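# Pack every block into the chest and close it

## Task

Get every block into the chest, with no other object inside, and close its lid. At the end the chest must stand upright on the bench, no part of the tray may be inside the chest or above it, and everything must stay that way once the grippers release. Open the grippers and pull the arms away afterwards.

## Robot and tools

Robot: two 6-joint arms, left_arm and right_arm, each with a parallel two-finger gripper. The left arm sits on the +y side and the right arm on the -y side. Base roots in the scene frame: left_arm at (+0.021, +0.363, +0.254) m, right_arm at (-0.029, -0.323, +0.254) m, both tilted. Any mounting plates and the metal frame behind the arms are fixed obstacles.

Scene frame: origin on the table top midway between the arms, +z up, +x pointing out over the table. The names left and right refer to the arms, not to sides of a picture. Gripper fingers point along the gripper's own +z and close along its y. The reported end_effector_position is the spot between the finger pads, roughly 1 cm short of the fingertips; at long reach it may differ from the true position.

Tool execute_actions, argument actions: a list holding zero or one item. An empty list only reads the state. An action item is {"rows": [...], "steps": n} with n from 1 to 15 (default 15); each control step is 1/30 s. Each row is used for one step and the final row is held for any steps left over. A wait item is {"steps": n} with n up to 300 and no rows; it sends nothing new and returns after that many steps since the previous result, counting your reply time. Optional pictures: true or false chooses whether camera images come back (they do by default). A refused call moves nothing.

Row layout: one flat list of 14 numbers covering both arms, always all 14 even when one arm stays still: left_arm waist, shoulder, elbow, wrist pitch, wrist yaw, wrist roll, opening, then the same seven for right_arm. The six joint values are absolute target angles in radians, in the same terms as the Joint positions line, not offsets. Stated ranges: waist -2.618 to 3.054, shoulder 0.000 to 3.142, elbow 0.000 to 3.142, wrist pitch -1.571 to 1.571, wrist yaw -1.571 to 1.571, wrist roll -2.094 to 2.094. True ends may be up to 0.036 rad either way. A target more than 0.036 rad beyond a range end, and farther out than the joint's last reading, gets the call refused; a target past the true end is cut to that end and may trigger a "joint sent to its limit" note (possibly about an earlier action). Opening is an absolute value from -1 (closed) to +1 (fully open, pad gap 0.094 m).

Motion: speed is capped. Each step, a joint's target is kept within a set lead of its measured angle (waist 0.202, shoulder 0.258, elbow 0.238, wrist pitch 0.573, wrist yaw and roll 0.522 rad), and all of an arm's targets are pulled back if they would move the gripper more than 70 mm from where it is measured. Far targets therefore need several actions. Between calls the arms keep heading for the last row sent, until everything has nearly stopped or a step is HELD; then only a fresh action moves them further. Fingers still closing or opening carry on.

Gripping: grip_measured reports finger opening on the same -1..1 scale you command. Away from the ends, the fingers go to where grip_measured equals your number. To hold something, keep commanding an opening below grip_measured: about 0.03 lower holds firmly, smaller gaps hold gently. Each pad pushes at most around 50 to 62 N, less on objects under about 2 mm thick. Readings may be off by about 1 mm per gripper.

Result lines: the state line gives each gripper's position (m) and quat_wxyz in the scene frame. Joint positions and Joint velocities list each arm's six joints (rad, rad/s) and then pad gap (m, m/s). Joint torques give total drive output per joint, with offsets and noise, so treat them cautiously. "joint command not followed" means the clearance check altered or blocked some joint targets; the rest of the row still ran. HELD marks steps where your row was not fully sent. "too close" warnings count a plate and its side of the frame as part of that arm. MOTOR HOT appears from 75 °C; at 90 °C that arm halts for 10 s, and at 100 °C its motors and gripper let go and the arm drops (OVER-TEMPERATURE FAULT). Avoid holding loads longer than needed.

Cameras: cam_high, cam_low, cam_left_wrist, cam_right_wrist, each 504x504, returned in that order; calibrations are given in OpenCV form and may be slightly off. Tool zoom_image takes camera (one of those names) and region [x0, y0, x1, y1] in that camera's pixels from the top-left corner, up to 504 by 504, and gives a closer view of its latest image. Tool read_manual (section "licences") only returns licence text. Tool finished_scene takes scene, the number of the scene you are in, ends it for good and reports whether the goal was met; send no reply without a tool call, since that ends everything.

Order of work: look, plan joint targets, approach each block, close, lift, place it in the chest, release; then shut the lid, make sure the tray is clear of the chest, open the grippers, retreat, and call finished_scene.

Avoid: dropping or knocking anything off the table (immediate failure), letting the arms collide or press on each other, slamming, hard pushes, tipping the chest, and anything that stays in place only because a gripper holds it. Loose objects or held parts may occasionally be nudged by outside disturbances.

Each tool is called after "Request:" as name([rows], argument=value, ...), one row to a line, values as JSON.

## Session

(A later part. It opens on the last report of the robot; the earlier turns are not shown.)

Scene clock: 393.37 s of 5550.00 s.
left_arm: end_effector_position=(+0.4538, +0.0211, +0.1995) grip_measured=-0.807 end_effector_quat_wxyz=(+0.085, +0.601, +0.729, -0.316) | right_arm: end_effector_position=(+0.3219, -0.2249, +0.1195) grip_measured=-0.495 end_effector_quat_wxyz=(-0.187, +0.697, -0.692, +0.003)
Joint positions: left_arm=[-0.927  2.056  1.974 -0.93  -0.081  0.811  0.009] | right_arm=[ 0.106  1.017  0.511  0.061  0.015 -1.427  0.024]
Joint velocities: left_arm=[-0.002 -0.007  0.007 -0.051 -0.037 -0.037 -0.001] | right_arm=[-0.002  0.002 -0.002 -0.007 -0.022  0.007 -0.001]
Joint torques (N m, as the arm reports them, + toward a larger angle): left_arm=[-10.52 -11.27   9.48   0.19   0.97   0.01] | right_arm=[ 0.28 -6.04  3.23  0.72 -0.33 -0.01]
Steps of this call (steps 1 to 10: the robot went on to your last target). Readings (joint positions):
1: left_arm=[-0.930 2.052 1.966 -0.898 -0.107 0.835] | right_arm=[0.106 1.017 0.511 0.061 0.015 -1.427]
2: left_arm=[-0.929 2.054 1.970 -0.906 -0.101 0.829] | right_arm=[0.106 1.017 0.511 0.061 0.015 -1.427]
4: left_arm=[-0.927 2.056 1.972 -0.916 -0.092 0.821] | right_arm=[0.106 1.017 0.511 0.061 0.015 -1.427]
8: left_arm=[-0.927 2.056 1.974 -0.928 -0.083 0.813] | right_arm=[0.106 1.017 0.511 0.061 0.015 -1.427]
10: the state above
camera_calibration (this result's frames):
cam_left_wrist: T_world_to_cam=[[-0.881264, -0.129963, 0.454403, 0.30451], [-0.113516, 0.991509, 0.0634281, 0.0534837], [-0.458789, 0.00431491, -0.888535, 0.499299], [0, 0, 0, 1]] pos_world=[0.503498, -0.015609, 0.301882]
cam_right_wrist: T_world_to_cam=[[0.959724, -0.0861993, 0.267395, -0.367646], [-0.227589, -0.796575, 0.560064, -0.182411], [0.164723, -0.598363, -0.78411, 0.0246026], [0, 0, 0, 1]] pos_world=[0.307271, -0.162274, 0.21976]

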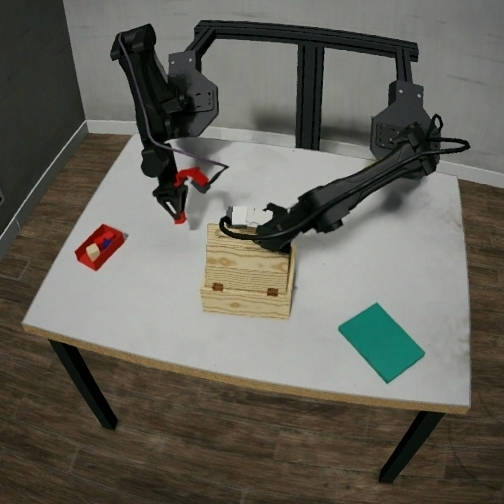

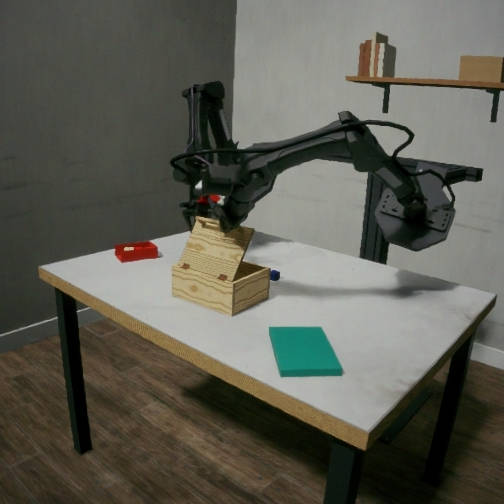

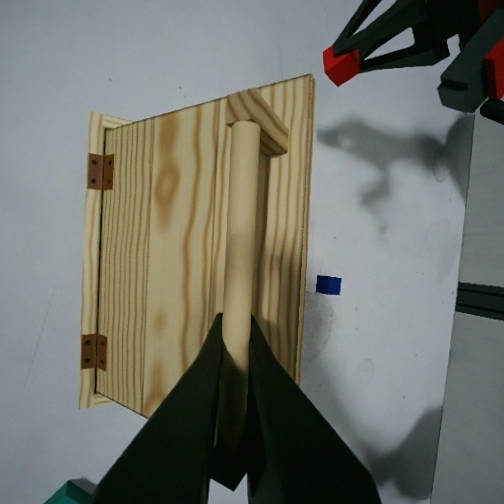

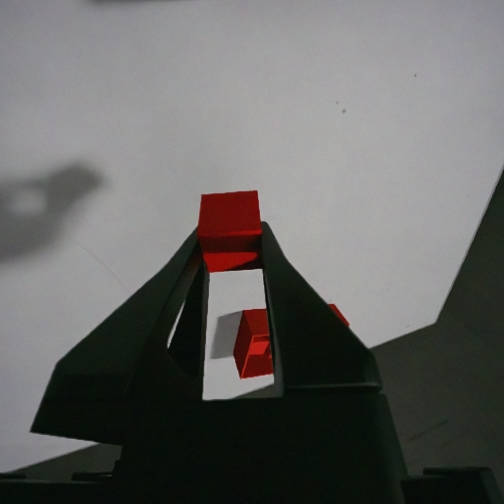

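Request:
execute_actions([
  {"rows":[[-0.949,2.062,2.031,-0.979,-0.02,0.805,-0.82,0.12,1.01,0.51,0.06,0,-1.43,-0.52],[-0.947,2.07,2.048,-0.997,-0.01,0.8,-0.82,0.14,1.02,0.52,0.07,0,-1.43,-0.52],[-0.946,2.078,2.064,-1.016,0,0.794,-0.82,0.17,1.02,0.53,0.08,0,-1.43,-0.52],[-0.944,2.086,2.08,-1.035,0.01,0.789,-0.82,0.2,1.02,0.54,0.09,0,-1.43,-0.52],[-0.943,2.094,2.097,-1.053,0.02,0.783,-0.82,0.23,1.03,0.55,0.1,0,-1.43,-0.52],[-0.941,2.102,2.113,-1.072,0.03,0.778,-0.82,0.26,1.04,0.55,0.11,0,-1.43,-0.52],[-0.94,2.11,2.129,-1.091,0.04,0.773,-0.82,0.29,1.05,0.55,0.12,0,-1.43,-0.52],[-0.938,2.118,2.146,-1.109,0.05,0.767,-0.82,0.32,1.06,0.55,0.13,0,-1.43,-0.52],[-0.937,2.126,2.162,-1.128,0.06,0.762,-0.82,0.35,1.07,0.55,0.14,0,-1.43,-0.52],[-0.935,2.135,2.178,-1.147,0.07,0.757,-0.82,0.38,1.08,0.55,0.15,0,-1.43,-0.52],[-0.934,2.144,2.195,-1.165,0.08,0.751,-0.82,0.41,1.09,0.55,0.16,0,-1.43,-0.52],[-0.932,2.152,2.211,-1.184,0.09,0.746,-0.82,0.44,1.11,0.55,0.17,0,-1.43,-0.52],[-0.931,2.161,2.227,-1.203,0.1,0.74,-0.82,0.46,1.13,0.55,0.18,0,-1.43,-0.52],[-0.929,2.17,2.244,-1.221,0.11,0.735,-0.82,0.48,1.14,0.55,0.19,0,-1.43,-0.52],[-0.928,2.178,2.26,-1.24,0.12,0.73,-0.82,0.5,1.15,0.55,0.2,0,-1.43,-0.52]]},
], pictures=false)

Request:
execute_actions([
  {"steps":14},
])

Scene clock: 432.33 s of 5550.00 s.
left_arm: end_effector_position=(+0.4523, +0.0179, +0.2071) grip_measured=-0.807 end_effector_quat_wxyz=(+0.036, +0.578, +0.729, -0.365) | right_arm: end_effector_position=(+0.2909, -0.1069, +0.1450) grip_measured=-0.495 end_effector_quat_wxyz=(-0.276, +0.743, -0.601, -0.105)
Joint positions: left_arm=[-0.907  2.162  2.197 -1.133  0.02   0.752  0.009] | right_arm=[ 0.452  1.124  0.528  0.151  0.016 -1.427  0.024]
Joint velocities: left_arm=[ 0.051  0.256  0.462 -0.418  0.3   -0.168 -0.   ] | right_arm=[ 0.613  0.452 -0.007  0.168 -0.007  0.007 -0.   ]
Joint torques (N m, as the arm reports them, + toward a larger angle): left_arm=[-10.93 -11.68   9.01  -0.04   1.19  -0.01] | right_arm=[ 2.93 -4.56  5.93  1.11 -0.49 -0.04]
Steps of this call (steps 1 to 30: the robot went on to your last target; steps 31 to 100: nothing new was sent; then 35.13 s passed at rest; steps 101 to 115: all 15 steps of this action). Readings (joint positions):
101: left_arm=[-0.927 2.056 1.978 -0.935 -0.078 0.808] | right_arm=[0.106 1.017 0.511 0.061 0.015 -1.427]
102: left_arm=[-0.927 2.060 1.987 -0.944 -0.075 0.806] | right_arm=[0.109 1.017 0.511 0.061 0.016 -1.427]
104: left_arm=[-0.926 2.073 2.015 -0.967 -0.067 0.801] | right_arm=[0.140 1.017 0.511 0.063 0.018 -1.427]
108: left_arm=[-0.920 2.103 2.080 -1.024 -0.040 0.786] | right_arm=[0.257 1.037 0.523 0.086 0.018 -1.427]
115: the state above

Scene clock: 432.80 s of 5550.00 s.
left_arm: end_effector_position=(+0.4384, +0.0198, +0.2103) grip_measured=-0.807 end_effector_quat_wxyz=(+0.005, +0.573, +0.723, -0.387) | right_arm: end_effector_position=(+0.2866, -0.0942, +0.1467) grip_measured=-0.495 end_effector_quat_wxyz=(-0.286, +0.745, -0.592, -0.115)
Joint positions: left_arm=[-0.905  2.179  2.22  -1.2    0.064  0.733  0.009] | right_arm=[ 0.485  1.15   0.528  0.183  0.015 -1.427  0.024]
Joint velocities: left_arm=[-0.012 -0.017 -0.002 -0.037  0.022 -0.007  0.001] | right_arm=[ 0.002 -0.012 -0.007  0.007  0.081 -0.066  0.001]
Joint torques (N m, as the arm reports them, + toward a larger angle): left_arm=[-10.97 -11.84   9.39  -0.2    1.15  -0.02] | right_arm=[ 3.42 -4.51  5.62  1.08 -0.45 -0.02]
Steps of this call (steps 1 to 14: the robot went on to your last target). Readings (joint positions):
1: left_arm=[-0.906 2.168 2.209 -1.147 0.028 0.748] | right_arm=[0.470 1.136 0.528 0.157 0.016 -1.427]
2: left_arm=[-0.905 2.172 2.215 -1.156 0.035 0.744] | right_arm=[0.480 1.145 0.528 0.160 0.015 -1.427]
4: left_arm=[-0.905 2.176 2.220 -1.172 0.044 0.740] | right_arm=[0.485 1.150 0.528 0.164 0.015 -1.427]
8: left_arm=[-0.905 2.178 2.220 -1.192 0.057 0.735] | right_arm=[0.485 1.150 0.528 0.177 0.015 -1.427]
14: the state above
camera_calibration (this result's frames):
cam_left_wrist: T_world_to_cam=[[-0.764595, -0.0965472, 0.637239, 0.195615], [-0.0696756, 0.995304, 0.0671965, 0.0322326], [-0.640734, 0.00697804, -0.767731, 0.55608], [0, 0, 0, 1]] pos_world=[0.508112, -0.0170754, 0.3001]
cam_right_wrist: T_world_to_cam=[[0.957526, 0.0797465, 0.277099, -0.314998], [-0.00963906, -0.951605, 0.307172, -0.141481], [0.288185, -0.296796, -0.910419, 0.141484], [0, 0, 0, 1]] pos_world=[0.259482, -0.067522, 0.259554]

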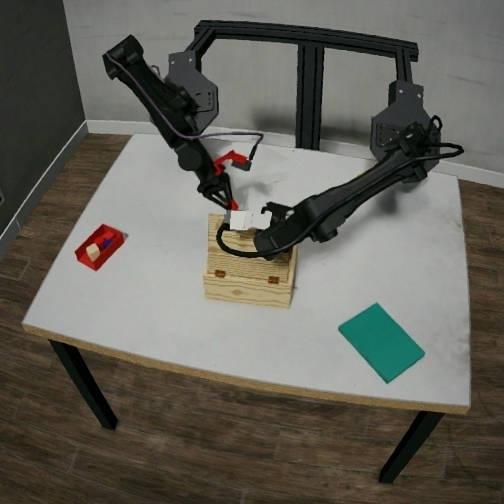

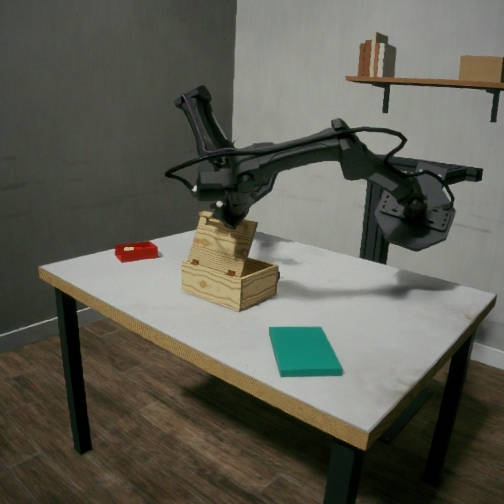

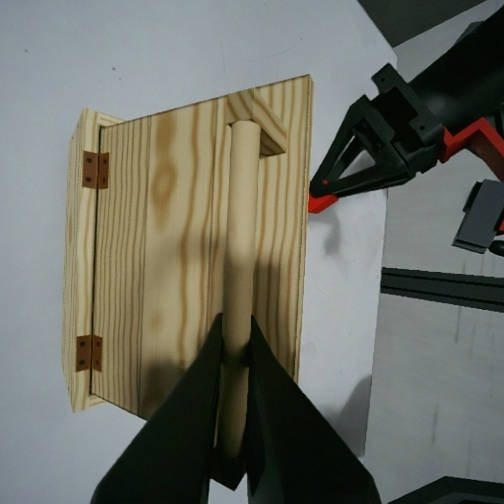

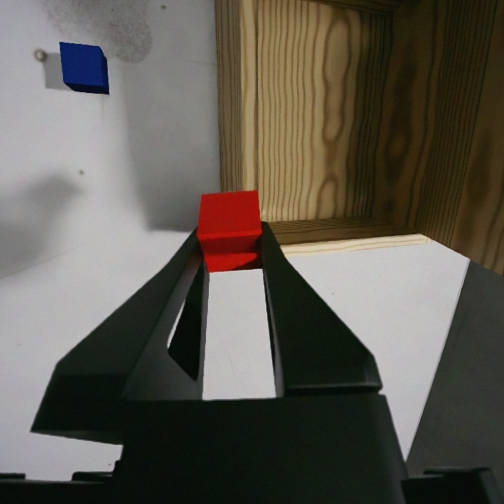

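Request:
execute_actions([
  {"rows":[[-0.928,2.178,2.26,-1.24,0.12,0.73,-0.82,0.52,1.17,0.575,0.21,0.04,-1.41,-0.52],[-0.928,2.178,2.26,-1.24,0.12,0.73,-0.82,0.54,1.19,0.6,0.22,0.08,-1.4,-0.52],[-0.928,2.178,2.26,-1.24,0.12,0.73,-0.82,0.56,1.215,0.625,0.23,0.12,-1.39,-0.52],[-0.928,2.178,2.26,-1.24,0.12,0.73,-0.82,0.58,1.24,0.65,0.24,0.16,-1.38,-0.52],[-0.928,2.178,2.26,-1.24,0.12,0.73,-0.82,0.6,1.265,0.675,0.25,0.2,-1.36,-0.52],[-0.928,2.178,2.26,-1.24,0.12,0.73,-0.82,0.62,1.29,0.7,0.26,0.24,-1.35,-0.52],[-0.928,2.178,2.26,-1.24,0.12,0.73,-0.82,0.64,1.32,0.72,0.27,0.28,-1.34,-0.52],[-0.928,2.178,2.26,-1.24,0.12,0.73,-0.82,0.66,1.35,0.74,0.28,0.32,-1.32,-0.52],[-0.928,2.178,2.26,-1.24,0.12,0.73,-0.82,0.68,1.38,0.76,0.29,0.36,-1.31,-0.52],[-0.928,2.178,2.26,-1.24,0.12,0.73,-0.82,0.7,1.41,0.78,0.3,0.4,-1.3,-0.52],[-0.928,2.178,2.26,-1.24,0.12,0.73,-0.82,0.72,1.44,0.8,0.305,0.44,-1.29,-0.52],[-0.928,2.178,2.26,-1.24,0.12,0.73,-0.82,0.735,1.47,0.82,0.31,0.48,-1.28,-0.52],[-0.928,2.178,2.26,-1.24,0.12,0.73,-0.82,0.75,1.49,0.84,0.315,0.51,-1.27,-0.52],[-0.928,2.178,2.26,-1.24,0.12,0.73,-0.82,0.755,1.51,0.855,0.32,0.53,-1.26,-0.52],[-0.928,2.178,2.26,-1.24,0.12,0.73,-0.82,0.76,1.53,0.87,0.32,0.53,-1.26,-0.52]]},
], pictures=false)

Request:
execute_actions([
  {"steps":8},
], pictures=false)

Request:
execute_actions([
  {"rows":[[-0.928,2.178,2.26,-1.24,0.12,0.73,-0.82,0.745,1.55,0.885,0.33,0.515,-1.265,-0.52],[-0.928,2.178,2.26,-1.24,0.12,0.73,-0.82,0.733,1.572,0.9,0.338,0.505,-1.27,-0.52],[-0.928,2.178,2.26,-1.24,0.12,0.73,-0.82,0.724,1.594,0.916,0.346,0.495,-1.273,-0.52],[-0.928,2.178,2.26,-1.24,0.12,0.73,-0.82,0.715,1.616,0.932,0.354,0.486,-1.276,-0.52],[-0.928,2.178,2.26,-1.24,0.12,0.73,-0.82,0.706,1.638,0.948,0.362,0.477,-1.28,-0.52],[-0.928,2.178,2.26,-1.24,0.12,0.73,-0.82,0.697,1.66,0.964,0.37,0.468,-1.283,-0.52],[-0.928,2.178,2.26,-1.24,0.12,0.73,-0.82,0.688,1.682,0.98,0.378,0.459,-1.286,-0.52],[-0.928,2.178,2.26,-1.24,0.12,0.73,-0.82,0.679,1.704,0.996,0.386,0.45,-1.29,-0.52],[-0.928,2.178,2.26,-1.24,0.12,0.73,-0.82,0.67,1.726,1.012,0.394,0.441,-1.293,-0.52],[-0.928,2.178,2.26,-1.24,0.12,0.73,-0.82,0.662,1.748,1.028,0.402,0.433,-1.296,-0.52],[-0.928,2.178,2.26,-1.24,0.12,0.73,-0.82,0.654,1.77,1.044,0.41,0.425,-1.3,-0.52],[-0.928,2.178,2.26,-1.24,0.12,0.73,-0.82,0.646,1.792,1.06,0.418,0.417,-1.303,-0.52],[-0.928,2.178,2.26,-1.24,0.12,0.73,-0.82,0.638,1.814,1.076,0.425,0.41,-1.306,-0.52],[-0.928,2.178,2.26,-1.24,0.12,0.73,-0.82,0.63,1.836,1.092,0.43,0.405,-1.31,-0.52],[-0.928,2.178,2.26,-1.24,0.12,0.73,-0.82,0.624,1.855,1.105,0.433,0.4,-1.31,-0.52]]},
], pictures=false)

Request:
execute_actions([
  {"steps":8},
])

Scene clock: 475.10 s of 5550.00 s.
left_arm: end_effector_position=(+0.4384, +0.0197, +0.2103) grip_measured=-0.807 end_effector_quat_wxyz=(+0.005, +0.573, +0.723, -0.387) | right_arm: end_effector_position=(+0.3343, -0.0154, +0.1407) grip_measured=-0.495 end_effector_quat_wxyz=(-0.276, +0.722, -0.634, -0.025)
Joint positions: left_arm=[-0.905  2.179  2.22  -1.2    0.064  0.733  0.009] | right_arm=[ 0.729  1.493  0.823  0.289  0.424 -1.304  0.024]
Joint velocities: left_arm=[-0.007  0.007  0.007  0.037  0.007  0.051 -0.001] | right_arm=[ 0.276  0.691  0.418  0.081  0.696  0.212 -0.001]
Joint torques (N m, as the arm reports them, + toward a larger angle): left_arm=[-10.92 -11.84   9.39  -0.19   1.15  -0.01] | right_arm=[ 5.53 -6.07  5.69  1.15 -0.17  0.12]
Steps of this call (steps 1 to 30: the robot went on to your last target; steps 31 to 100: nothing new was sent; then 38.47 s passed at rest; steps 101 to 115: all 15 steps of this action). Readings (joint positions):
101: left_arm=[-0.905 2.179 2.220 -1.200 0.064 0.733] | right_arm=[0.488 1.152 0.530 0.185 0.021 -1.426]
102: left_arm=[-0.905 2.179 2.220 -1.200 0.064 0.733] | right_arm=[0.497 1.160 0.539 0.185 0.034 -1.423]
104: left_arm=[-0.905 2.179 2.220 -1.200 0.064 0.733] | right_arm=[0.529 1.195 0.576 0.189 0.075 -1.414]
108: left_arm=[-0.905 2.179 2.220 -1.200 0.064 0.733] | right_arm=[0.608 1.297 0.682 0.226 0.191 -1.377]
115: the state above

Scene clock: 475.37 s of 5550.00 s.
left_arm: end_effector_position=(+0.4384, +0.0197, +0.2103) grip_measured=-0.807 end_effector_quat_wxyz=(+0.005, +0.573, +0.723, -0.387) | right_arm: end_effector_position=(+0.3367, -0.0191, +0.1318) grip_measured=-0.495 end_effector_quat_wxyz=(-0.256, +0.715, -0.651, +0.005)
Joint positions: left_arm=[-0.905  2.179  2.22  -1.2    0.064  0.733  0.009] | right_arm=[ 0.742  1.535  0.842  0.3    0.513 -1.276  0.024]
Joint velocities: left_arm=[ 0.002 -0.002 -0.012 -0.051  0.037  0.051  0.001] | right_arm=[ 0.012 -0.002  0.002 -0.007  0.168  0.051  0.001]
Joint torques (N m, as the arm reports them, + toward a larger angle): left_arm=[-10.88 -11.83   9.36  -0.2    1.16  -0.03] | right_arm=[ 6.15 -6.17  6.2   1.23 -0.2   0.07]
Steps of this call (steps 1 to 8: the robot went on to your last target). Readings (joint positions):
1: left_arm=[-0.905 2.179 2.220 -1.200 0.064 0.733] | right_arm=[0.737 1.513 0.834 0.293 0.444 -1.297]
2: left_arm=[-0.905 2.179 2.220 -1.200 0.064 0.733] | right_arm=[0.740 1.526 0.840 0.294 0.460 -1.292]
4: left_arm=[-0.905 2.179 2.220 -1.200 0.064 0.733] | right_arm=[0.742 1.534 0.842 0.295 0.484 -1.284]
8: the state above

Scene clock: 475.87 s of 5550.00 s.
left_arm: end_effector_position=(+0.4384, +0.0197, +0.2103) grip_measured=-0.807 end_effector_quat_wxyz=(+0.005, +0.573, +0.723, -0.387) | right_arm: end_effector_position=(+0.3700, +0.0043, +0.0636) grip_measured=-0.495 end_effector_quat_wxyz=(-0.249, +0.705, -0.663, +0.016)
Joint positions: left_arm=[-0.905  2.179  2.22  -1.2    0.064  0.733  0.009] | right_arm=[ 0.634  1.82   1.057  0.391  0.447 -1.297  0.024]
Joint velocities: left_arm=[-0.022 -0.012 -0.002  0.037 -0.022  0.066  0.   ] | right_arm=[-0.222  0.608  0.452  0.125 -0.33  -0.051  0.001]
Joint torques (N m, as the arm reports them, + toward a larger angle): left_arm=[-10.93 -11.84   9.38  -0.17   1.14  -0.02] | right_arm=[ 5.5  -7.56  5.29  1.18 -0.37 -0.02]
Steps of this call (steps 1 to 15: all 15 steps of this action). Readings (joint positions):
1: left_arm=[-0.905 2.179 2.220 -1.200 0.064 0.733] | right_arm=[0.742 1.536 0.844 0.300 0.515 -1.276]
2: left_arm=[-0.905 2.179 2.220 -1.200 0.064 0.733] | right_arm=[0.740 1.542 0.851 0.301 0.515 -1.276]
4: left_arm=[-0.905 2.179 2.220 -1.200 0.064 0.733] | right_arm=[0.732 1.572 0.879 0.312 0.513 -1.276]
8: left_arm=[-0.905 2.179 2.220 -1.200 0.064 0.733] | right_arm=[0.695 1.660 0.949 0.344 0.495 -1.279]
15: the state above

Scene clock: 476.13 s of 5550.00 s.
left_arm: end_effector_position=(+0.4379, +0.0199, +0.2105) grip_measured=-0.807 end_effector_quat_wxyz=(+0.004, +0.572, +0.723, -0.388) | right_arm: end_effector_position=(+0.3701, +0.0072, +0.0517) grip_measured=-0.495 end_effector_quat_wxyz=(-0.249, +0.707, -0.661, +0.013)
Joint positions: left_arm=[-0.905  2.179  2.22  -1.202  0.065  0.731  0.009] | right_arm=[ 0.618  1.861  1.077  0.412  0.426 -1.305  0.024]
Joint velocities: left_arm=[-0.002 -0.022 -0.007 -0.066  0.007 -0.051  0.   ] | right_arm=[-0.007 -0.002 -0.002  0.022 -0.066 -0.037 -0.001]
Joint torques (N m, as the arm reports them, + toward a larger angle): left_arm=[-10.94 -11.82   9.41  -0.2    1.13  -0.01] | right_arm=[ 6.13 -8.    5.52  1.23 -0.37 -0.03]
Steps of this call (steps 1 to 8: the robot went on to your last target). Readings (joint positions):
1: left_arm=[-0.905 2.179 2.220 -1.200 0.064 0.733] | right_arm=[0.627 1.838 1.069 0.397 0.442 -1.299]
2: left_arm=[-0.905 2.179 2.220 -1.200 0.064 0.733] | right_arm=[0.623 1.851 1.076 0.400 0.438 -1.300]
4: left_arm=[-0.905 2.179 2.220 -1.200 0.064 0.732] | right_arm=[0.618 1.861 1.077 0.404 0.434 -1.304]
8: the state above
camera_calibration (this result's frames):
cam_left_wrist: T_world_to_cam=[[-0.762737, -0.0965736, 0.639457, 0.193838], [-0.0693291, 0.995299, 0.0676195, 0.0318265], [-0.642982, 0.0072429, -0.765847, 0.55651], [0, 0, 0, 1]] pos_world=[0.50788, -0.0169881, 0.300099]
cam_right_wrist: T_world_to_cam=[[0.927597, -0.0582377, 0.369016, -0.369376], [-0.242779, -0.84473, 0.476958, 0.0616824], [0.283942, -0.532014, -0.797708, 0.0584358], [0, 0, 0, 1]] pos_world=[0.341014, 0.0616821, 0.1535]

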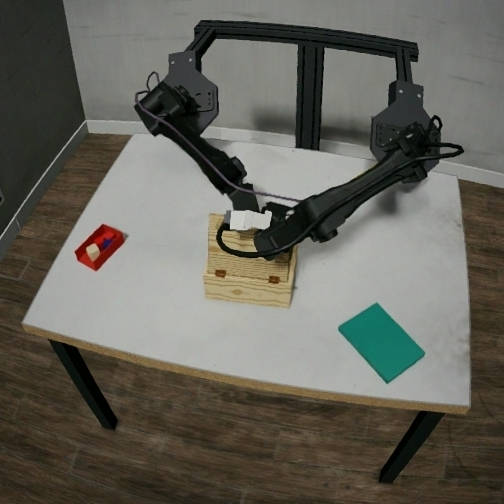

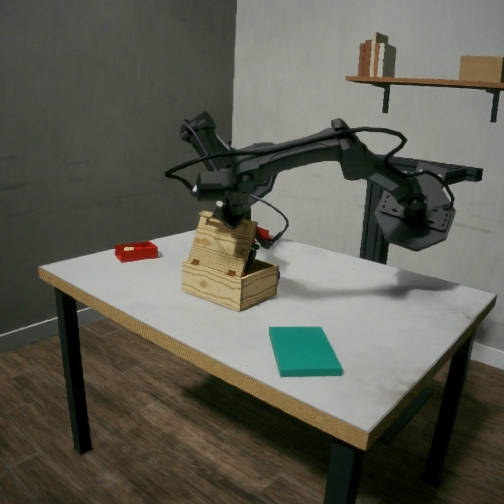

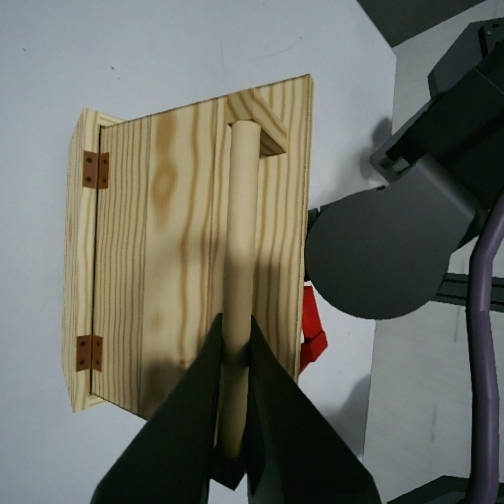

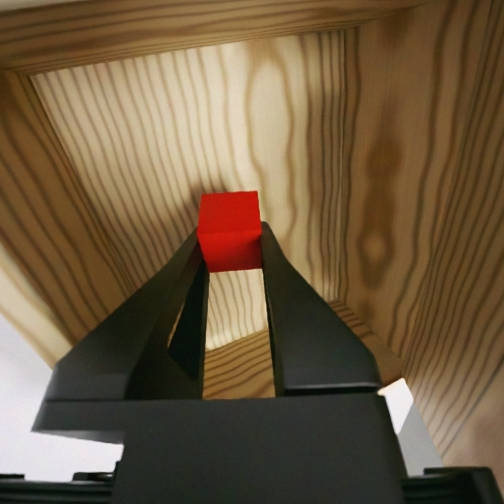

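Request:
execute_actions([
  {"rows":[[-0.928,2.178,2.26,-1.24,0.12,0.73,-0.82,0.624,1.85,1.105,0.433,0.4,-1.31,-0.45],[-0.928,2.178,2.26,-1.24,0.12,0.73,-0.82,0.63,1.84,1.105,0.433,0.41,-1.31,-0.37],[-0.928,2.178,2.26,-1.24,0.12,0.73,-0.82,0.635,1.83,1.09,0.43,0.42,-1.31,-0.35],[-0.928,2.178,2.26,-1.24,0.12,0.73,-0.82,0.645,1.81,1.07,0.42,0.43,-1.31,-0.35],[-0.928,2.178,2.26,-1.24,0.12,0.73,-0.82,0.655,1.785,1.05,0.41,0.44,-1.3,-0.35],[-0.928,2.178,2.26,-1.24,0.12,0.73,-0.82,0.665,1.76,1.03,0.4,0.45,-1.3,-0.35],[-0.928,2.178,2.26,-1.24,0.12,0.73,-0.82,0.675,1.73,1.01,0.39,0.46,-1.29,-0.35],[-0.928,2.178,2.26,-1.24,0.12,0.73,-0.82,0.685,1.7,0.99,0.38,0.47,-1.29,-0.35],[-0.928,2.178,2.26,-1.24,0.12,0.73,-0.82,0.697,1.67,0.97,0.37,0.48,-1.28,-0.35],[-0.928,2.178,2.26,-1.24,0.12,0.73,-0.82,0.709,1.64,0.945,0.36,0.49,-1.28,-0.35],[-0.928,2.178,2.26,-1.24,0.12,0.73,-0.82,0.721,1.61,0.92,0.35,0.5,-1.27,-0.35],[-0.928,2.178,2.26,-1.24,0.12,0.73,-0.82,0.733,1.58,0.895,0.335,0.51,-1.27,-0.35],[-0.928,2.178,2.26,-1.24,0.12,0.73,-0.82,0.745,1.55,0.87,0.32,0.52,-1.26,-0.35],[-0.928,2.178,2.26,-1.24,0.12,0.73,-0.82,0.76,1.53,0.85,0.3,0.52,-1.25,-0.35],[-0.928,2.178,2.26,-1.24,0.12,0.73,-0.82,0.775,1.51,0.835,0.28,0.52,-1.23,-0.35]]},
], pictures=false)

Request:
execute_actions([
  {"rows":[[-0.928,2.178,2.26,-1.24,0.12,0.73,-0.82,0.79,1.51,0.825,0.25,0.52,-1.19,-0.35],[-0.928,2.178,2.26,-1.24,0.12,0.73,-0.82,0.81,1.515,0.82,0.22,0.52,-1.15,-0.35],[-0.928,2.178,2.26,-1.24,0.12,0.73,-0.82,0.83,1.52,0.81,0.19,0.52,-1.11,-0.35],[-0.928,2.178,2.26,-1.24,0.12,0.73,-0.82,0.85,1.525,0.8,0.16,0.52,-1.07,-0.35],[-0.928,2.178,2.26,-1.24,0.12,0.73,-0.82,0.87,1.53,0.79,0.13,0.52,-1.03,-0.35],[-0.928,2.178,2.26,-1.24,0.12,0.73,-0.82,0.89,1.535,0.785,0.1,0.52,-0.99,-0.35],[-0.928,2.178,2.26,-1.24,0.12,0.73,-0.82,0.91,1.54,0.78,0.07,0.52,-0.95,-0.35],[-0.928,2.178,2.26,-1.24,0.12,0.73,-0.82,0.93,1.55,0.775,0.04,0.52,-0.91,-0.35],[-0.928,2.178,2.26,-1.24,0.12,0.73,-0.82,0.95,1.56,0.77,0.01,0.52,-0.87,-0.35],[-0.928,2.178,2.26,-1.24,0.12,0.73,-0.82,0.96,1.57,0.765,-0.02,0.52,-0.84,-0.35],[-0.928,2.178,2.26,-1.24,0.12,0.73,-0.82,0.965,1.57,0.76,-0.03,0.52,-0.82,-0.35]],"steps":15},
], pictures=false)

Request:
execute_actions([
  {"rows":[[-0.928,2.178,2.26,-1.24,0.12,0.73,-0.82,0.945,1.59,0.76,0.01,0.5,-0.83,-0.25],[-0.928,2.178,2.26,-1.24,0.12,0.73,-0.82,0.93,1.61,0.76,0.04,0.49,-0.84,-0.15],[-0.928,2.178,2.26,-1.24,0.12,0.73,-0.82,0.915,1.63,0.755,0.07,0.48,-0.85,-0.05],[-0.928,2.178,2.26,-1.24,0.12,0.73,-0.82,0.9,1.65,0.755,0.1,0.47,-0.86,0.05],[-0.928,2.178,2.26,-1.24,0.12,0.73,-0.82,0.885,1.67,0.755,0.13,0.455,-0.87,0.15],[-0.928,2.178,2.26,-1.24,0.12,0.73,-0.82,0.87,1.69,0.75,0.16,0.44,-0.88,0.25],[-0.928,2.178,2.26,-1.24,0.12,0.73,-0.82,0.855,1.71,0.75,0.19,0.43,-0.89,0.3],[-0.928,2.178,2.26,-1.24,0.12,0.73,-0.82,0.84,1.73,0.75,0.215,0.42,-0.9,0.3],[-0.928,2.178,2.26,-1.24,0.12,0.73,-0.82,0.83,1.745,0.75,0.235,0.41,-0.91,0.3],[-0.928,2.178,2.26,-1.24,0.12,0.73,-0.82,0.822,1.752,0.75,0.242,0.405,-0.915,0.3]],"steps":15},
], pictures=false)

Request:
execute_actions([
  {"steps":5},
])

Scene clock: 521.00 s of 5550.00 s.
left_arm: end_effector_position=(+0.4377, +0.0199, +0.2106) grip_measured=-0.807 end_effector_quat_wxyz=(+0.004, +0.572, +0.722, -0.388) | right_arm: end_effector_position=(+0.3594, -0.0091, +0.1382) grip_measured=-0.352 end_effector_quat_wxyz=(-0.285, +0.693, -0.662, +0.011)
Joint positions: left_arm=[-0.905  2.179  2.22  -1.203  0.066  0.731  0.009] | right_arm=[ 0.732  1.556  0.886  0.354  0.498 -1.275  0.03 ]
Joint velocities: left_arm=[ 0.002  0.017  0.007 -0.037  0.037 -0.051 -0.   ] | right_arm=[ 0.379 -0.75  -0.554 -0.359  0.154  0.227 -0.001]
Joint torques (N m, as the arm reports them, + toward a larger angle): left_arm=[-10.93 -11.78   9.41  -0.17   1.13  -0.02] | right_arm=[ 6.61 -6.12  2.9   0.83 -0.2   0.09]
Steps of this call (steps 1 to 30: the robot went on to your last target; steps 31 to 100: nothing new was sent; then 41.03 s passed at rest; steps 101 to 115: all 15 steps of this action). Readings (joint positions):
101: left_arm=[-0.905 2.179 2.220 -1.202 0.065 0.731] | right_arm=[0.618 1.861 1.077 0.415 0.421 -1.307]
102: left_arm=[-0.905 2.179 2.220 -1.202 0.065 0.731] | right_arm=[0.618 1.861 1.077 0.415 0.421 -1.307]
104: left_arm=[-0.905 2.179 2.220 -1.203 0.066 0.731] | right_arm=[0.618 1.858 1.077 0.415 0.423 -1.307]
108: left_arm=[-0.905 2.179 2.220 -1.203 0.066 0.731] | right_arm=[0.638 1.784 1.030 0.400 0.445 -1.305]
115: the state above

Scene clock: 521.50 s of 5550.00 s.
left_arm: end_effector_position=(+0.4377, +0.0199, +0.2106) grip_measured=-0.807 end_effector_quat_wxyz=(+0.004, +0.572, +0.722, -0.388) | right_arm: end_effector_position=(+0.1998, -0.0067, +0.1335) grip_measured=-0.352 end_effector_quat_wxyz=(-0.134, +0.719, -0.672, -0.118)
Joint positions: left_arm=[-0.905  2.179  2.22  -1.203  0.066  0.731  0.009] | right_arm=[ 0.949  1.574  0.764  0.008  0.52  -0.882  0.03 ]
Joint velocities: left_arm=[-0.002 -0.017  0.002 -0.007 -0.007 -0.022  0.001] | right_arm=[ 0.002  0.007 -0.051 -0.388  0.037  0.403 -0.   ]
Joint torques (N m, as the arm reports them, + toward a larger angle): left_arm=[-10.9  -11.81   9.39  -0.17   1.13  -0.01] | right_arm=[ 6.6  -5.1   3.55  0.97 -0.23  0.14]
Steps of this call (steps 1 to 15: all 15 steps of this action). Readings (joint positions):
1: left_arm=[-0.905 2.179 2.220 -1.203 0.066 0.731] | right_arm=[0.745 1.535 0.869 0.340 0.504 -1.261]
2: left_arm=[-0.905 2.179 2.220 -1.203 0.066 0.731] | right_arm=[0.760 1.522 0.858 0.324 0.509 -1.242]
4: left_arm=[-0.905 2.179 2.220 -1.203 0.066 0.731] | right_arm=[0.793 1.518 0.842 0.285 0.516 -1.192]
8: left_arm=[-0.905 2.179 2.220 -1.203 0.066 0.731] | right_arm=[0.875 1.529 0.801 0.173 0.520 -1.063]
15: the state above

Scene clock: 522.00 s of 5550.00 s.
left_arm: end_effector_position=(+0.4377, +0.0199, +0.2106) grip_measured=-0.807 end_effector_quat_wxyz=(+0.004, +0.572, +0.722, -0.388) | right_arm: end_effector_position=(+0.1936, -0.0136, +0.0713) grip_measured=+0.298 end_effector_quat_wxyz=(-0.108, +0.700, -0.696, -0.118)
Joint positions: left_arm=[-0.905  2.179  2.22  -1.203  0.066  0.731  0.009] | right_arm=[ 0.815  1.758  0.763  0.193  0.438 -0.901  0.061]
Joint velocities: left_arm=[ 0.002  0.002  0.007  0.037 -0.007 -0.007 -0.   ] | right_arm=[-0.007 -0.007 -0.002  0.256 -0.081 -0.022 -0.001]
Joint torques (N m, as the arm reports them, + toward a larger angle): left_arm=[-10.91 -11.79   9.43  -0.17   1.14  -0.02] | right_arm=[ 6.   -5.81  1.8   0.69 -0.37 -0.08]
Steps of this call (steps 1 to 15: all 15 steps of this action). Readings (joint positions):
1: left_arm=[-0.905 2.179 2.220 -1.203 0.066 0.731] | right_arm=[0.948 1.576 0.763 0.003 0.520 -0.873]
2: left_arm=[-0.905 2.179 2.220 -1.203 0.066 0.731] | right_arm=[0.945 1.582 0.763 0.006 0.518 -0.868]
4: left_arm=[-0.905 2.179 2.220 -1.203 0.066 0.731] | right_arm=[0.928 1.605 0.763 0.032 0.508 -0.865]
8: left_arm=[-0.905 2.179 2.220 -1.203 0.066 0.731] | right_arm=[0.865 1.689 0.763 0.111 0.476 -0.874]
15: the state above

Scene clock: 522.17 s of 5550.00 s.
left_arm: end_effector_position=(+0.4377, +0.0199, +0.2106) grip_measured=-0.807 end_effector_quat_wxyz=(+0.004, +0.572, +0.722, -0.388) | right_arm: end_effector_position=(+0.1970, -0.0091, +0.0727) grip_measured=+0.298 end_effector_quat_wxyz=(-0.119, +0.696, -0.697, -0.122)
Joint positions: left_arm=[-0.905  2.179  2.22  -1.203  0.066  0.731  0.009] | right_arm=[ 0.815  1.758  0.763  0.217  0.43  -0.906  0.061]
Joint velocities: left_arm=[-0.002 -0.017  0.012 -0.007 -0.007  0.095 -0.001] | right_arm=[-0.007 -0.007  0.012  0.095 -0.022 -0.081  0.001]
Joint torques (N m, as the arm reports them, + toward a larger angle): left_arm=[-10.87 -11.82   9.41  -0.17   1.14  -0.01] | right_arm=[ 5.8  -5.63  1.62  0.78 -0.42 -0.06]
Steps of this call (steps 1 to 5: the robot went on to your last target). Readings (joint positions):
1: left_arm=[-0.905 2.179 2.220 -1.203 0.066 0.731] | right_arm=[0.815 1.758 0.763 0.201 0.436 -0.902]
2: left_arm=[-0.905 2.179 2.220 -1.203 0.066 0.731] | right_arm=[0.815 1.758 0.763 0.207 0.434 -0.903]
4: left_arm=[-0.905 2.179 2.220 -1.203 0.066 0.731] | right_arm=[0.815 1.758 0.763 0.214 0.431 -0.905]
5: the state above
camera_calibration (this result's frames):
cam_left_wrist: T_world_to_cam=[[-0.762196, -0.0960138, 0.640186, 0.193216], [-0.0687887, 0.995353, 0.0673822, 0.0315863], [-0.643681, 0.00732088, -0.765259, 0.556638], [0, 0, 0, 1]] pos_world=[0.507738, -0.0169633, 0.30015]
cam_right_wrist: T_world_to_cam=[[0.998238, -0.0591031, -0.00525407, -0.204162], [-0.0472024, -0.844643, 0.533245, -0.0467773], [-0.0359542, -0.532058, -0.845944, 0.182235], [0, 0, 0, 1]] pos_world=[0.208147, 0.0453829, 0.178032]

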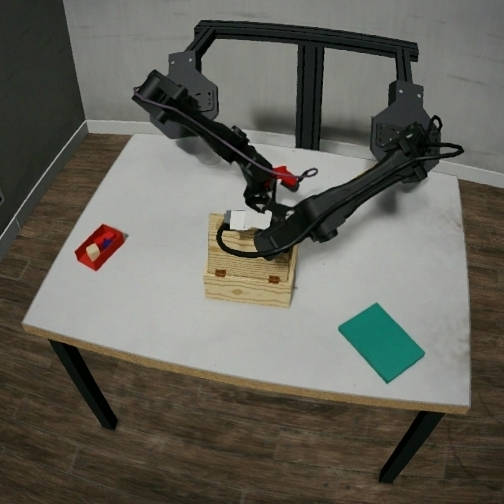

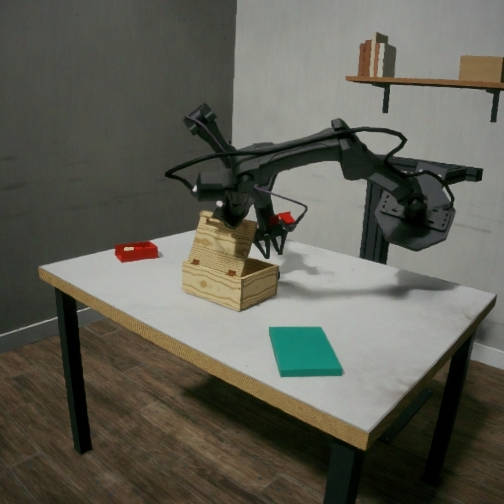

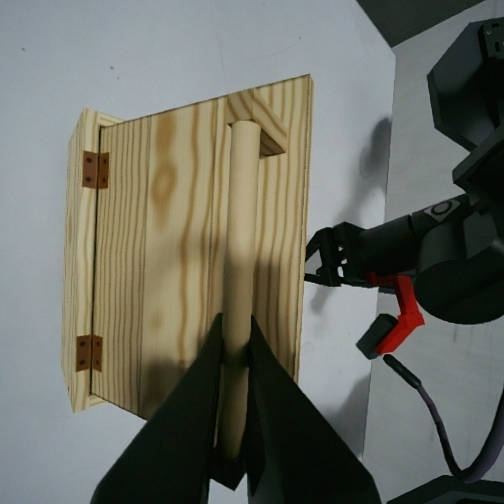

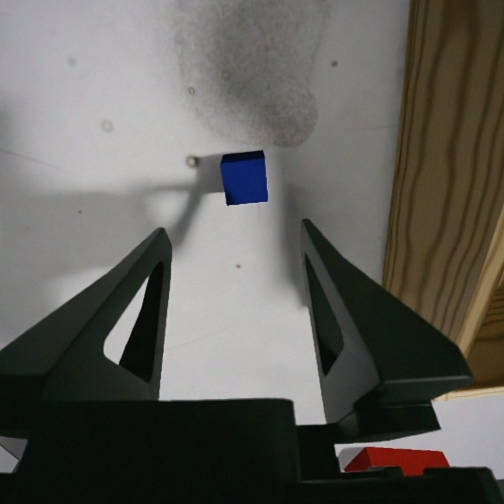

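Request:
execute_actions([
  {"rows":[[-0.928,2.178,2.26,-1.24,0.12,0.73,-0.82,0.812,1.77,0.78,0.26,0.395,-0.925,0.2],[-0.928,2.178,2.26,-1.24,0.12,0.73,-0.82,0.802,1.785,0.795,0.28,0.385,-0.935,0.2],[-0.928,2.178,2.26,-1.24,0.12,0.73,-0.82,0.792,1.8,0.8,0.3,0.375,-0.945,0.2],[-0.928,2.178,2.26,-1.24,0.12,0.73,-0.82,0.782,1.818,0.806,0.32,0.365,-0.955,0.2],[-0.928,2.178,2.26,-1.24,0.12,0.73,-0.82,0.772,1.836,0.812,0.34,0.355,-0.965,0.2],[-0.928,2.178,2.26,-1.24,0.12,0.73,-0.82,0.762,1.854,0.818,0.36,0.345,-0.975,0.2],[-0.928,2.178,2.26,-1.24,0.12,0.73,-0.82,0.752,1.872,0.824,0.375,0.335,-0.985,0.2],[-0.928,2.178,2.26,-1.24,0.12,0.73,-0.82,0.742,1.89,0.83,0.39,0.33,-0.99,0.2],[-0.928,2.178,2.26,-1.24,0.12,0.73,-0.82,0.733,1.905,0.836,0.4,0.325,-0.995,0.2],[-0.928,2.178,2.26,-1.24,0.12,0.73,-0.82,0.725,1.92,0.842,0.41,0.32,-1.0,0.2],[-0.928,2.178,2.26,-1.24,0.12,0.73,-0.82,0.718,1.932,0.847,0.412,0.32,-1.0,0.2],[-0.928,2.178,2.26,-1.24,0.12,0.73,-0.82,0.713,1.941,0.85,0.412,0.32,-1.0,0.2],[-0.928,2.178,2.26,-1.24,0.12,0.73,-0.82,0.71,1.946,0.851,0.412,0.32,-1.0,0.2]],"steps":15},
], pictures=false)

Request:
execute_actions([
  {"rows":[[-0.928,2.178,2.26,-1.24,0.12,0.73,-0.82,0.71,1.946,0.851,0.412,0.32,-1.0,0.2],[-0.928,2.178,2.26,-1.24,0.12,0.73,-0.82,0.71,1.946,0.851,0.412,0.32,-1.0,0.1],[-0.928,2.178,2.26,-1.24,0.12,0.73,-0.82,0.71,1.946,0.851,0.412,0.32,-1.0,-0.05],[-0.928,2.178,2.26,-1.24,0.12,0.73,-0.82,0.71,1.946,0.851,0.412,0.32,-1.0,-0.2],[-0.928,2.178,2.26,-1.24,0.12,0.73,-0.82,0.71,1.946,0.851,0.412,0.32,-1.0,-0.33],[-0.928,2.178,2.26,-1.24,0.12,0.73,-0.82,0.71,1.946,0.851,0.412,0.32,-1.0,-0.44],[-0.928,2.178,2.26,-1.24,0.12,0.73,-0.82,0.71,1.946,0.851,0.412,0.32,-1.0,-0.52]],"steps":11},
], pictures=false)

Request:
execute_actions([
  {"rows":[[-0.928,2.178,2.26,-1.24,0.12,0.73,-0.82,0.725,1.92,0.83,0.39,0.34,-1.0,-0.52],[-0.928,2.178,2.26,-1.24,0.12,0.73,-0.82,0.74,1.895,0.815,0.365,0.355,-1.0,-0.52],[-0.928,2.178,2.26,-1.24,0.12,0.73,-0.82,0.755,1.865,0.8,0.34,0.37,-1.0,-0.52],[-0.928,2.178,2.26,-1.24,0.12,0.73,-0.82,0.77,1.835,0.79,0.315,0.385,-1.0,-0.52],[-0.928,2.178,2.26,-1.24,0.12,0.73,-0.82,0.785,1.805,0.78,0.29,0.4,-1.0,-0.52],[-0.928,2.178,2.26,-1.24,0.12,0.73,-0.82,0.805,1.775,0.77,0.26,0.415,-1.0,-0.52],[-0.928,2.178,2.26,-1.24,0.12,0.73,-0.82,0.825,1.745,0.76,0.23,0.43,-1.0,-0.52],[-0.928,2.178,2.26,-1.24,0.12,0.73,-0.82,0.845,1.715,0.76,0.19,0.445,-1.0,-0.52],[-0.928,2.178,2.26,-1.24,0.12,0.73,-0.82,0.865,1.685,0.76,0.15,0.46,-1.0,-0.52],[-0.928,2.178,2.26,-1.24,0.12,0.73,-0.82,0.885,1.655,0.76,0.11,0.475,-1.0,-0.52],[-0.928,2.178,2.26,-1.24,0.12,0.73,-0.82,0.905,1.625,0.76,0.08,0.49,-1.0,-0.52],[-0.928,2.178,2.26,-1.24,0.12,0.73,-0.82,0.925,1.595,0.76,0.05,0.5,-1.0,-0.52],[-0.928,2.178,2.26,-1.24,0.12,0.73,-0.82,0.94,1.565,0.76,0.03,0.5,-1.0,-0.52],[-0.928,2.178,2.26,-1.24,0.12,0.73,-0.82,0.95,1.54,0.76,0.02,0.5,-1.0,-0.52],[-0.928,2.178,2.26,-1.24,0.12,0.73,-0.82,0.95,1.52,0.76,0.02,0.5,-1.02,-0.52]]},
], pictures=false)

Request:
execute_actions([
  {"rows":[[-0.928,2.178,2.26,-1.24,0.12,0.73,-0.82,0.935,1.5,0.76,0.04,0.495,-1.05,-0.52],[-0.928,2.178,2.26,-1.24,0.12,0.73,-0.82,0.915,1.485,0.76,0.065,0.49,-1.08,-0.52],[-0.928,2.178,2.26,-1.24,0.12,0.73,-0.82,0.89,1.47,0.76,0.09,0.48,-1.11,-0.52],[-0.928,2.178,2.26,-1.24,0.12,0.73,-0.82,0.865,1.455,0.76,0.115,0.47,-1.14,-0.52],[-0.928,2.178,2.26,-1.24,0.12,0.73,-0.82,0.84,1.44,0.76,0.14,0.46,-1.17,-0.52],[-0.928,2.178,2.26,-1.24,0.12,0.73,-0.82,0.815,1.43,0.76,0.165,0.45,-1.2,-0.52],[-0.928,2.178,2.26,-1.24,0.12,0.73,-0.82,0.79,1.42,0.76,0.19,0.44,-1.22,-0.52],[-0.928,2.178,2.26,-1.24,0.12,0.73,-0.82,0.765,1.41,0.76,0.215,0.43,-1.24,-0.52],[-0.928,2.178,2.26,-1.24,0.12,0.73,-0.82,0.74,1.4,0.77,0.24,0.425,-1.26,-0.52],[-0.928,2.178,2.26,-1.24,0.12,0.73,-0.82,0.715,1.395,0.77,0.26,0.42,-1.28,-0.52],[-0.928,2.178,2.26,-1.24,0.12,0.73,-0.82,0.69,1.39,0.78,0.28,0.415,-1.295,-0.52],[-0.928,2.178,2.26,-1.24,0.12,0.73,-0.82,0.67,1.39,0.78,0.29,0.41,-1.305,-0.52],[-0.928,2.178,2.26,-1.24,0.12,0.73,-0.82,0.655,1.39,0.79,0.295,0.41,-1.305,-0.52],[-0.928,2.178,2.26,-1.24,0.12,0.73,-0.82,0.642,1.39,0.79,0.295,0.41,-1.305,-0.52]],"steps":15},
], pictures=false)

Request:
execute_actions([
  {"steps":6},
])

Scene clock: 565.37 s of 5550.00 s.
left_arm: end_effector_position=(+0.4377, +0.0199, +0.2106) grip_measured=-0.807 end_effector_quat_wxyz=(+0.004, +0.572, +0.722, -0.388) | right_arm: end_effector_position=(+0.2022, -0.0066, +0.0187) grip_measured=+0.202 end_effector_quat_wxyz=(-0.121, +0.695, -0.699, -0.121)
Joint positions: left_arm=[-0.905  2.179  2.22  -1.203  0.066  0.731  0.009] | right_arm=[ 0.706  1.944  0.826  0.376  0.352 -0.984  0.056]
Joint velocities: left_arm=[ 0.002 -0.027 -0.007 -0.007 -0.037  0.051  0.   ] | right_arm=[-0.061  0.081 -0.012  0.051  0.007 -0.051 -0.001]
Joint torques (N m, as the arm reports them, + toward a larger angle): left_arm=[-10.9  -11.81   9.38  -0.16   1.12  -0.01] | right_arm=[ 6.47 -6.34  3.71  0.88 -0.52 -0.04]
Steps of this call (steps 1 to 30: the robot went on to your last target; steps 31 to 100: nothing new was sent; then 39.37 s passed at rest; steps 101 to 115: all 15 steps of this action). Readings (joint positions):
101: left_arm=[-0.905 2.179 2.220 -1.203 0.066 0.731] | right_arm=[0.815 1.758 0.763 0.228 0.424 -0.910]
102: left_arm=[-0.905 2.179 2.220 -1.203 0.066 0.731] | right_arm=[0.813 1.761 0.763 0.234 0.420 -0.913]
104: left_arm=[-0.905 2.179 2.220 -1.203 0.066 0.731] | right_arm=[0.801 1.780 0.773 0.255 0.409 -0.924]
108: left_arm=[-0.905 2.179 2.220 -1.203 0.066 0.731] | right_arm=[0.759 1.851 0.801 0.317 0.380 -0.953]
115: the state above

Scene clock: 565.73 s of 5550.00 s.
left_arm: end_effector_position=(+0.4377, +0.0199, +0.2106) grip_measured=-0.807 end_effector_quat_wxyz=(+0.004, +0.572, +0.722, -0.388) | right_arm: end_effector_position=(+0.2044, -0.0038, +0.0190) grip_measured=-0.496 end_effector_quat_wxyz=(-0.128, +0.694, -0.698, -0.123)
Joint positions: left_arm=[-0.905  2.179  2.22  -1.203  0.066  0.731  0.009] | right_arm=[ 0.705  1.946  0.826  0.394  0.343 -0.992  0.024]
Joint velocities: left_arm=[ 0.002 -0.022  0.012  0.022  0.007 -0.007  0.   ] | right_arm=[-0.017 -0.002 -0.022  0.022  0.051 -0.051 -0.   ]
Joint torques (N m, as the arm reports them, + toward a larger angle): left_arm=[-10.88 -11.8    9.37  -0.16   1.13  -0.02] | right_arm=[ 6.17 -5.99  3.66  0.8  -0.43 -0.05]
Steps of this call (steps 1 to 11: all 11 steps of this action). Readings (joint positions):
1: left_arm=[-0.905 2.179 2.220 -1.203 0.066 0.731] | right_arm=[0.705 1.946 0.826 0.377 0.350 -0.986]
2: left_arm=[-0.905 2.179 2.220 -1.203 0.066 0.731] | right_arm=[0.705 1.946 0.826 0.378 0.349 -0.987]
4: left_arm=[-0.905 2.179 2.220 -1.203 0.066 0.731] | right_arm=[0.705 1.946 0.826 0.385 0.346 -0.990]
8: left_arm=[-0.905 2.179 2.220 -1.203 0.066 0.731] | right_arm=[0.705 1.946 0.826 0.392 0.343 -0.992]
11: the state above

Scene clock: 566.23 s of 5550.00 s.
left_arm: end_effector_position=(+0.4377, +0.0199, +0.2106) grip_measured=-0.807 end_effector_quat_wxyz=(+0.004, +0.572, +0.722, -0.388) | right_arm: end_effector_position=(+0.2212, +0.0100, +0.1375) grip_measured=-0.496 end_effector_quat_wxyz=(-0.182, +0.725, -0.652, -0.123)
Joint positions: left_arm=[-0.905  2.179  2.22  -1.203  0.066  0.731  0.009] | right_arm=[ 0.923  1.576  0.777  0.109  0.472 -0.997  0.024]
Joint velocities: left_arm=[-0.012 -0.007 -0.017 -0.066  0.037 -0.007  0.001] | right_arm=[ 0.325 -0.755 -0.002 -0.564  0.198 -0.139  0.   ]
Joint torques (N m, as the arm reports them, + toward a larger angle): left_arm=[-10.91 -11.86   9.42  -0.18   1.13  -0.01] | right_arm=[ 5.65 -5.72  2.51  0.66 -0.08 -0.04]
Steps of this call (steps 1 to 15: all 15 steps of this action). Readings (joint positions):
1: left_arm=[-0.905 2.179 2.220 -1.203 0.066 0.731] | right_arm=[0.705 1.946 0.826 0.394 0.343 -0.992]
2: left_arm=[-0.905 2.179 2.220 -1.203 0.066 0.731] | right_arm=[0.706 1.943 0.826 0.389 0.345 -0.992]
4: left_arm=[-0.905 2.179 2.220 -1.203 0.066 0.731] | right_arm=[0.718 1.914 0.816 0.366 0.359 -0.993]
8: left_arm=[-0.905 2.179 2.220 -1.203 0.066 0.731] | right_arm=[0.785 1.791 0.781 0.289 0.402 -0.993]
15: the state above

Scene clock: 566.73 s of 5550.00 s.
left_arm: end_effector_position=(+0.4377, +0.0199, +0.2106) grip_measured=-0.807 end_effector_quat_wxyz=(+0.004, +0.572, +0.722, -0.388) | right_arm: end_effector_position=(+0.3477, -0.0600, +0.1352) grip_measured=-0.496 end_effector_quat_wxyz=(-0.249, +0.699, -0.671, +0.005)
Joint positions: left_arm=[-0.905  2.179  2.22  -1.203  0.066  0.731  0.009] | right_arm=[ 0.65   1.407  0.777  0.248  0.446 -1.262  0.024]
Joint velocities: left_arm=[ 0.012 -0.002 -0.002  0.066  0.007 -0.007 -0.001] | right_arm=[-0.359 -0.007 -0.012  0.227 -0.081 -0.271 -0.   ]
Joint torques (N m, as the arm reports them, + toward a larger angle): left_arm=[-10.93 -11.82   9.39  -0.17   1.12  -0.02] | right_arm=[ 4.77 -6.7   5.25  1.   -0.53 -0.05]
Steps of this call (steps 1 to 15: all 15 steps of this action). Readings (joint positions):
1: left_arm=[-0.905 2.179 2.220 -1.203 0.066 0.731] | right_arm=[0.929 1.552 0.777 0.097 0.474 -1.006]
2: left_arm=[-0.905 2.179 2.220 -1.203 0.066 0.731] | right_arm=[0.928 1.531 0.777 0.091 0.475 -1.019]
4: left_arm=[-0.905 2.179 2.220 -1.203 0.066 0.731] | right_arm=[0.907 1.496 0.777 0.093 0.475 -1.054]
8: left_arm=[-0.905 2.179 2.220 -1.203 0.066 0.731] | right_arm=[0.807 1.448 0.777 0.134 0.467 -1.143]
15: the state above

Scene clock: 566.93 s of 5550.00 s.
left_arm: end_effector_position=(+0.4377, +0.0199, +0.2106) grip_measured=-0.807 end_effector_quat_wxyz=(+0.004, +0.572, +0.722, -0.388) | right_arm: end_effector_position=(+0.3537, -0.0613, +0.1354) grip_measured=-0.496 end_effector_quat_wxyz=(-0.257, +0.701, -0.665, +0.012)
Joint positions: left_arm=[-0.905  2.179  2.22  -1.203  0.066  0.731  0.009] | right_arm=[ 0.637  1.407  0.777  0.271  0.437 -1.291  0.024]
Joint velocities: left_arm=[ 0.017 -0.007 -0.012 -0.022  0.037  0.066  0.001] | right_arm=[ 0.007 -0.022 -0.002  0.051 -0.051 -0.095 -0.   ]
Joint torques (N m, as the arm reports them, + toward a larger angle): left_arm=[-10.92 -11.8    9.41  -0.16   1.13  -0.03] | right_arm=[ 4.01 -6.88  5.25  1.22 -0.37 -0.05]
Steps of this call (steps 1 to 6: the robot went on to your last target). Readings (joint positions):
1: left_arm=[-0.905 2.179 2.220 -1.203 0.066 0.731] | right_arm=[0.641 1.407 0.777 0.256 0.446 -1.269]
2: left_arm=[-0.905 2.179 2.220 -1.203 0.066 0.731] | right_arm=[0.637 1.407 0.777 0.260 0.445 -1.275]
4: left_arm=[-0.905 2.179 2.220 -1.203 0.066 0.731] | right_arm=[0.637 1.407 0.777 0.267 0.440 -1.285]
6: the state above
camera_calibration (this result's frames):
cam_left_wrist: T_world_to_cam=[[-0.762196, -0.0960138, 0.640186, 0.193216], [-0.0687887, 0.995353, 0.0673822, 0.0315863], [-0.643681, 0.00732088, -0.765259, 0.556638], [0, 0, 0, 1]] pos_world=[0.507738, -0.0169633, 0.30015]
cam_right_wrist: T_world_to_cam=[[0.924387, -0.0747751, 0.374055, -0.389632], [-0.255771, -0.849003, 0.462359, -0.0337647], [0.283001, -0.523071, -0.803932, 0.0951675], [0, 0, 0, 1]] pos_world=[0.324602, -0.00802175, 0.237863]

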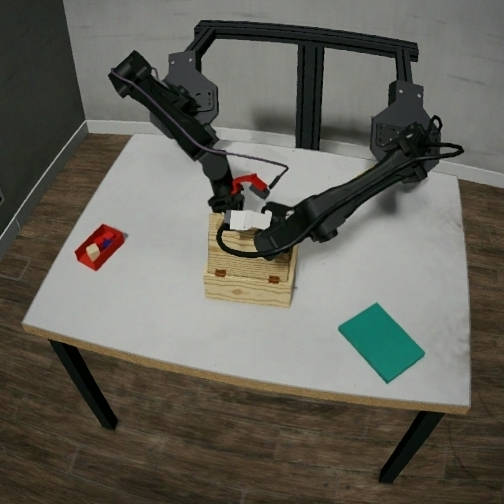

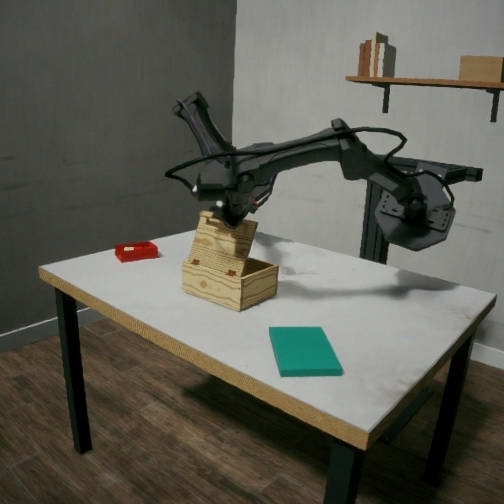

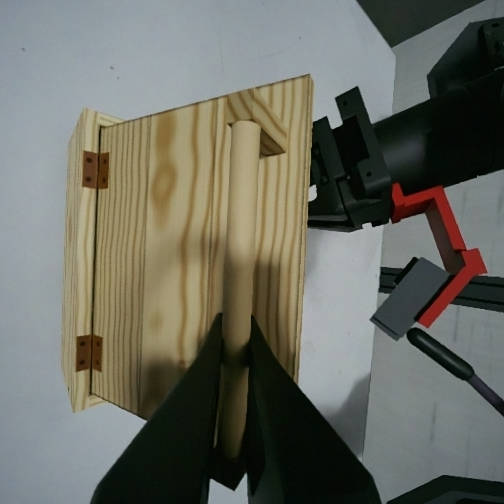

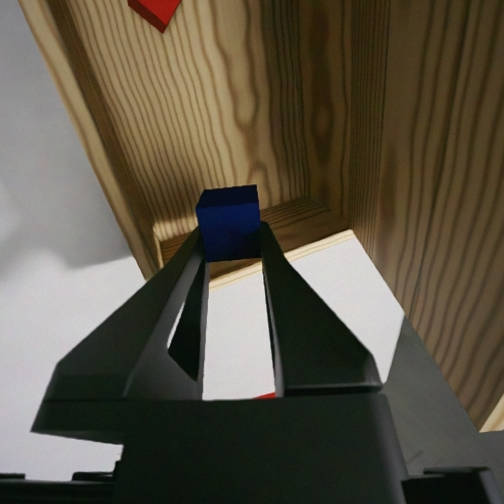

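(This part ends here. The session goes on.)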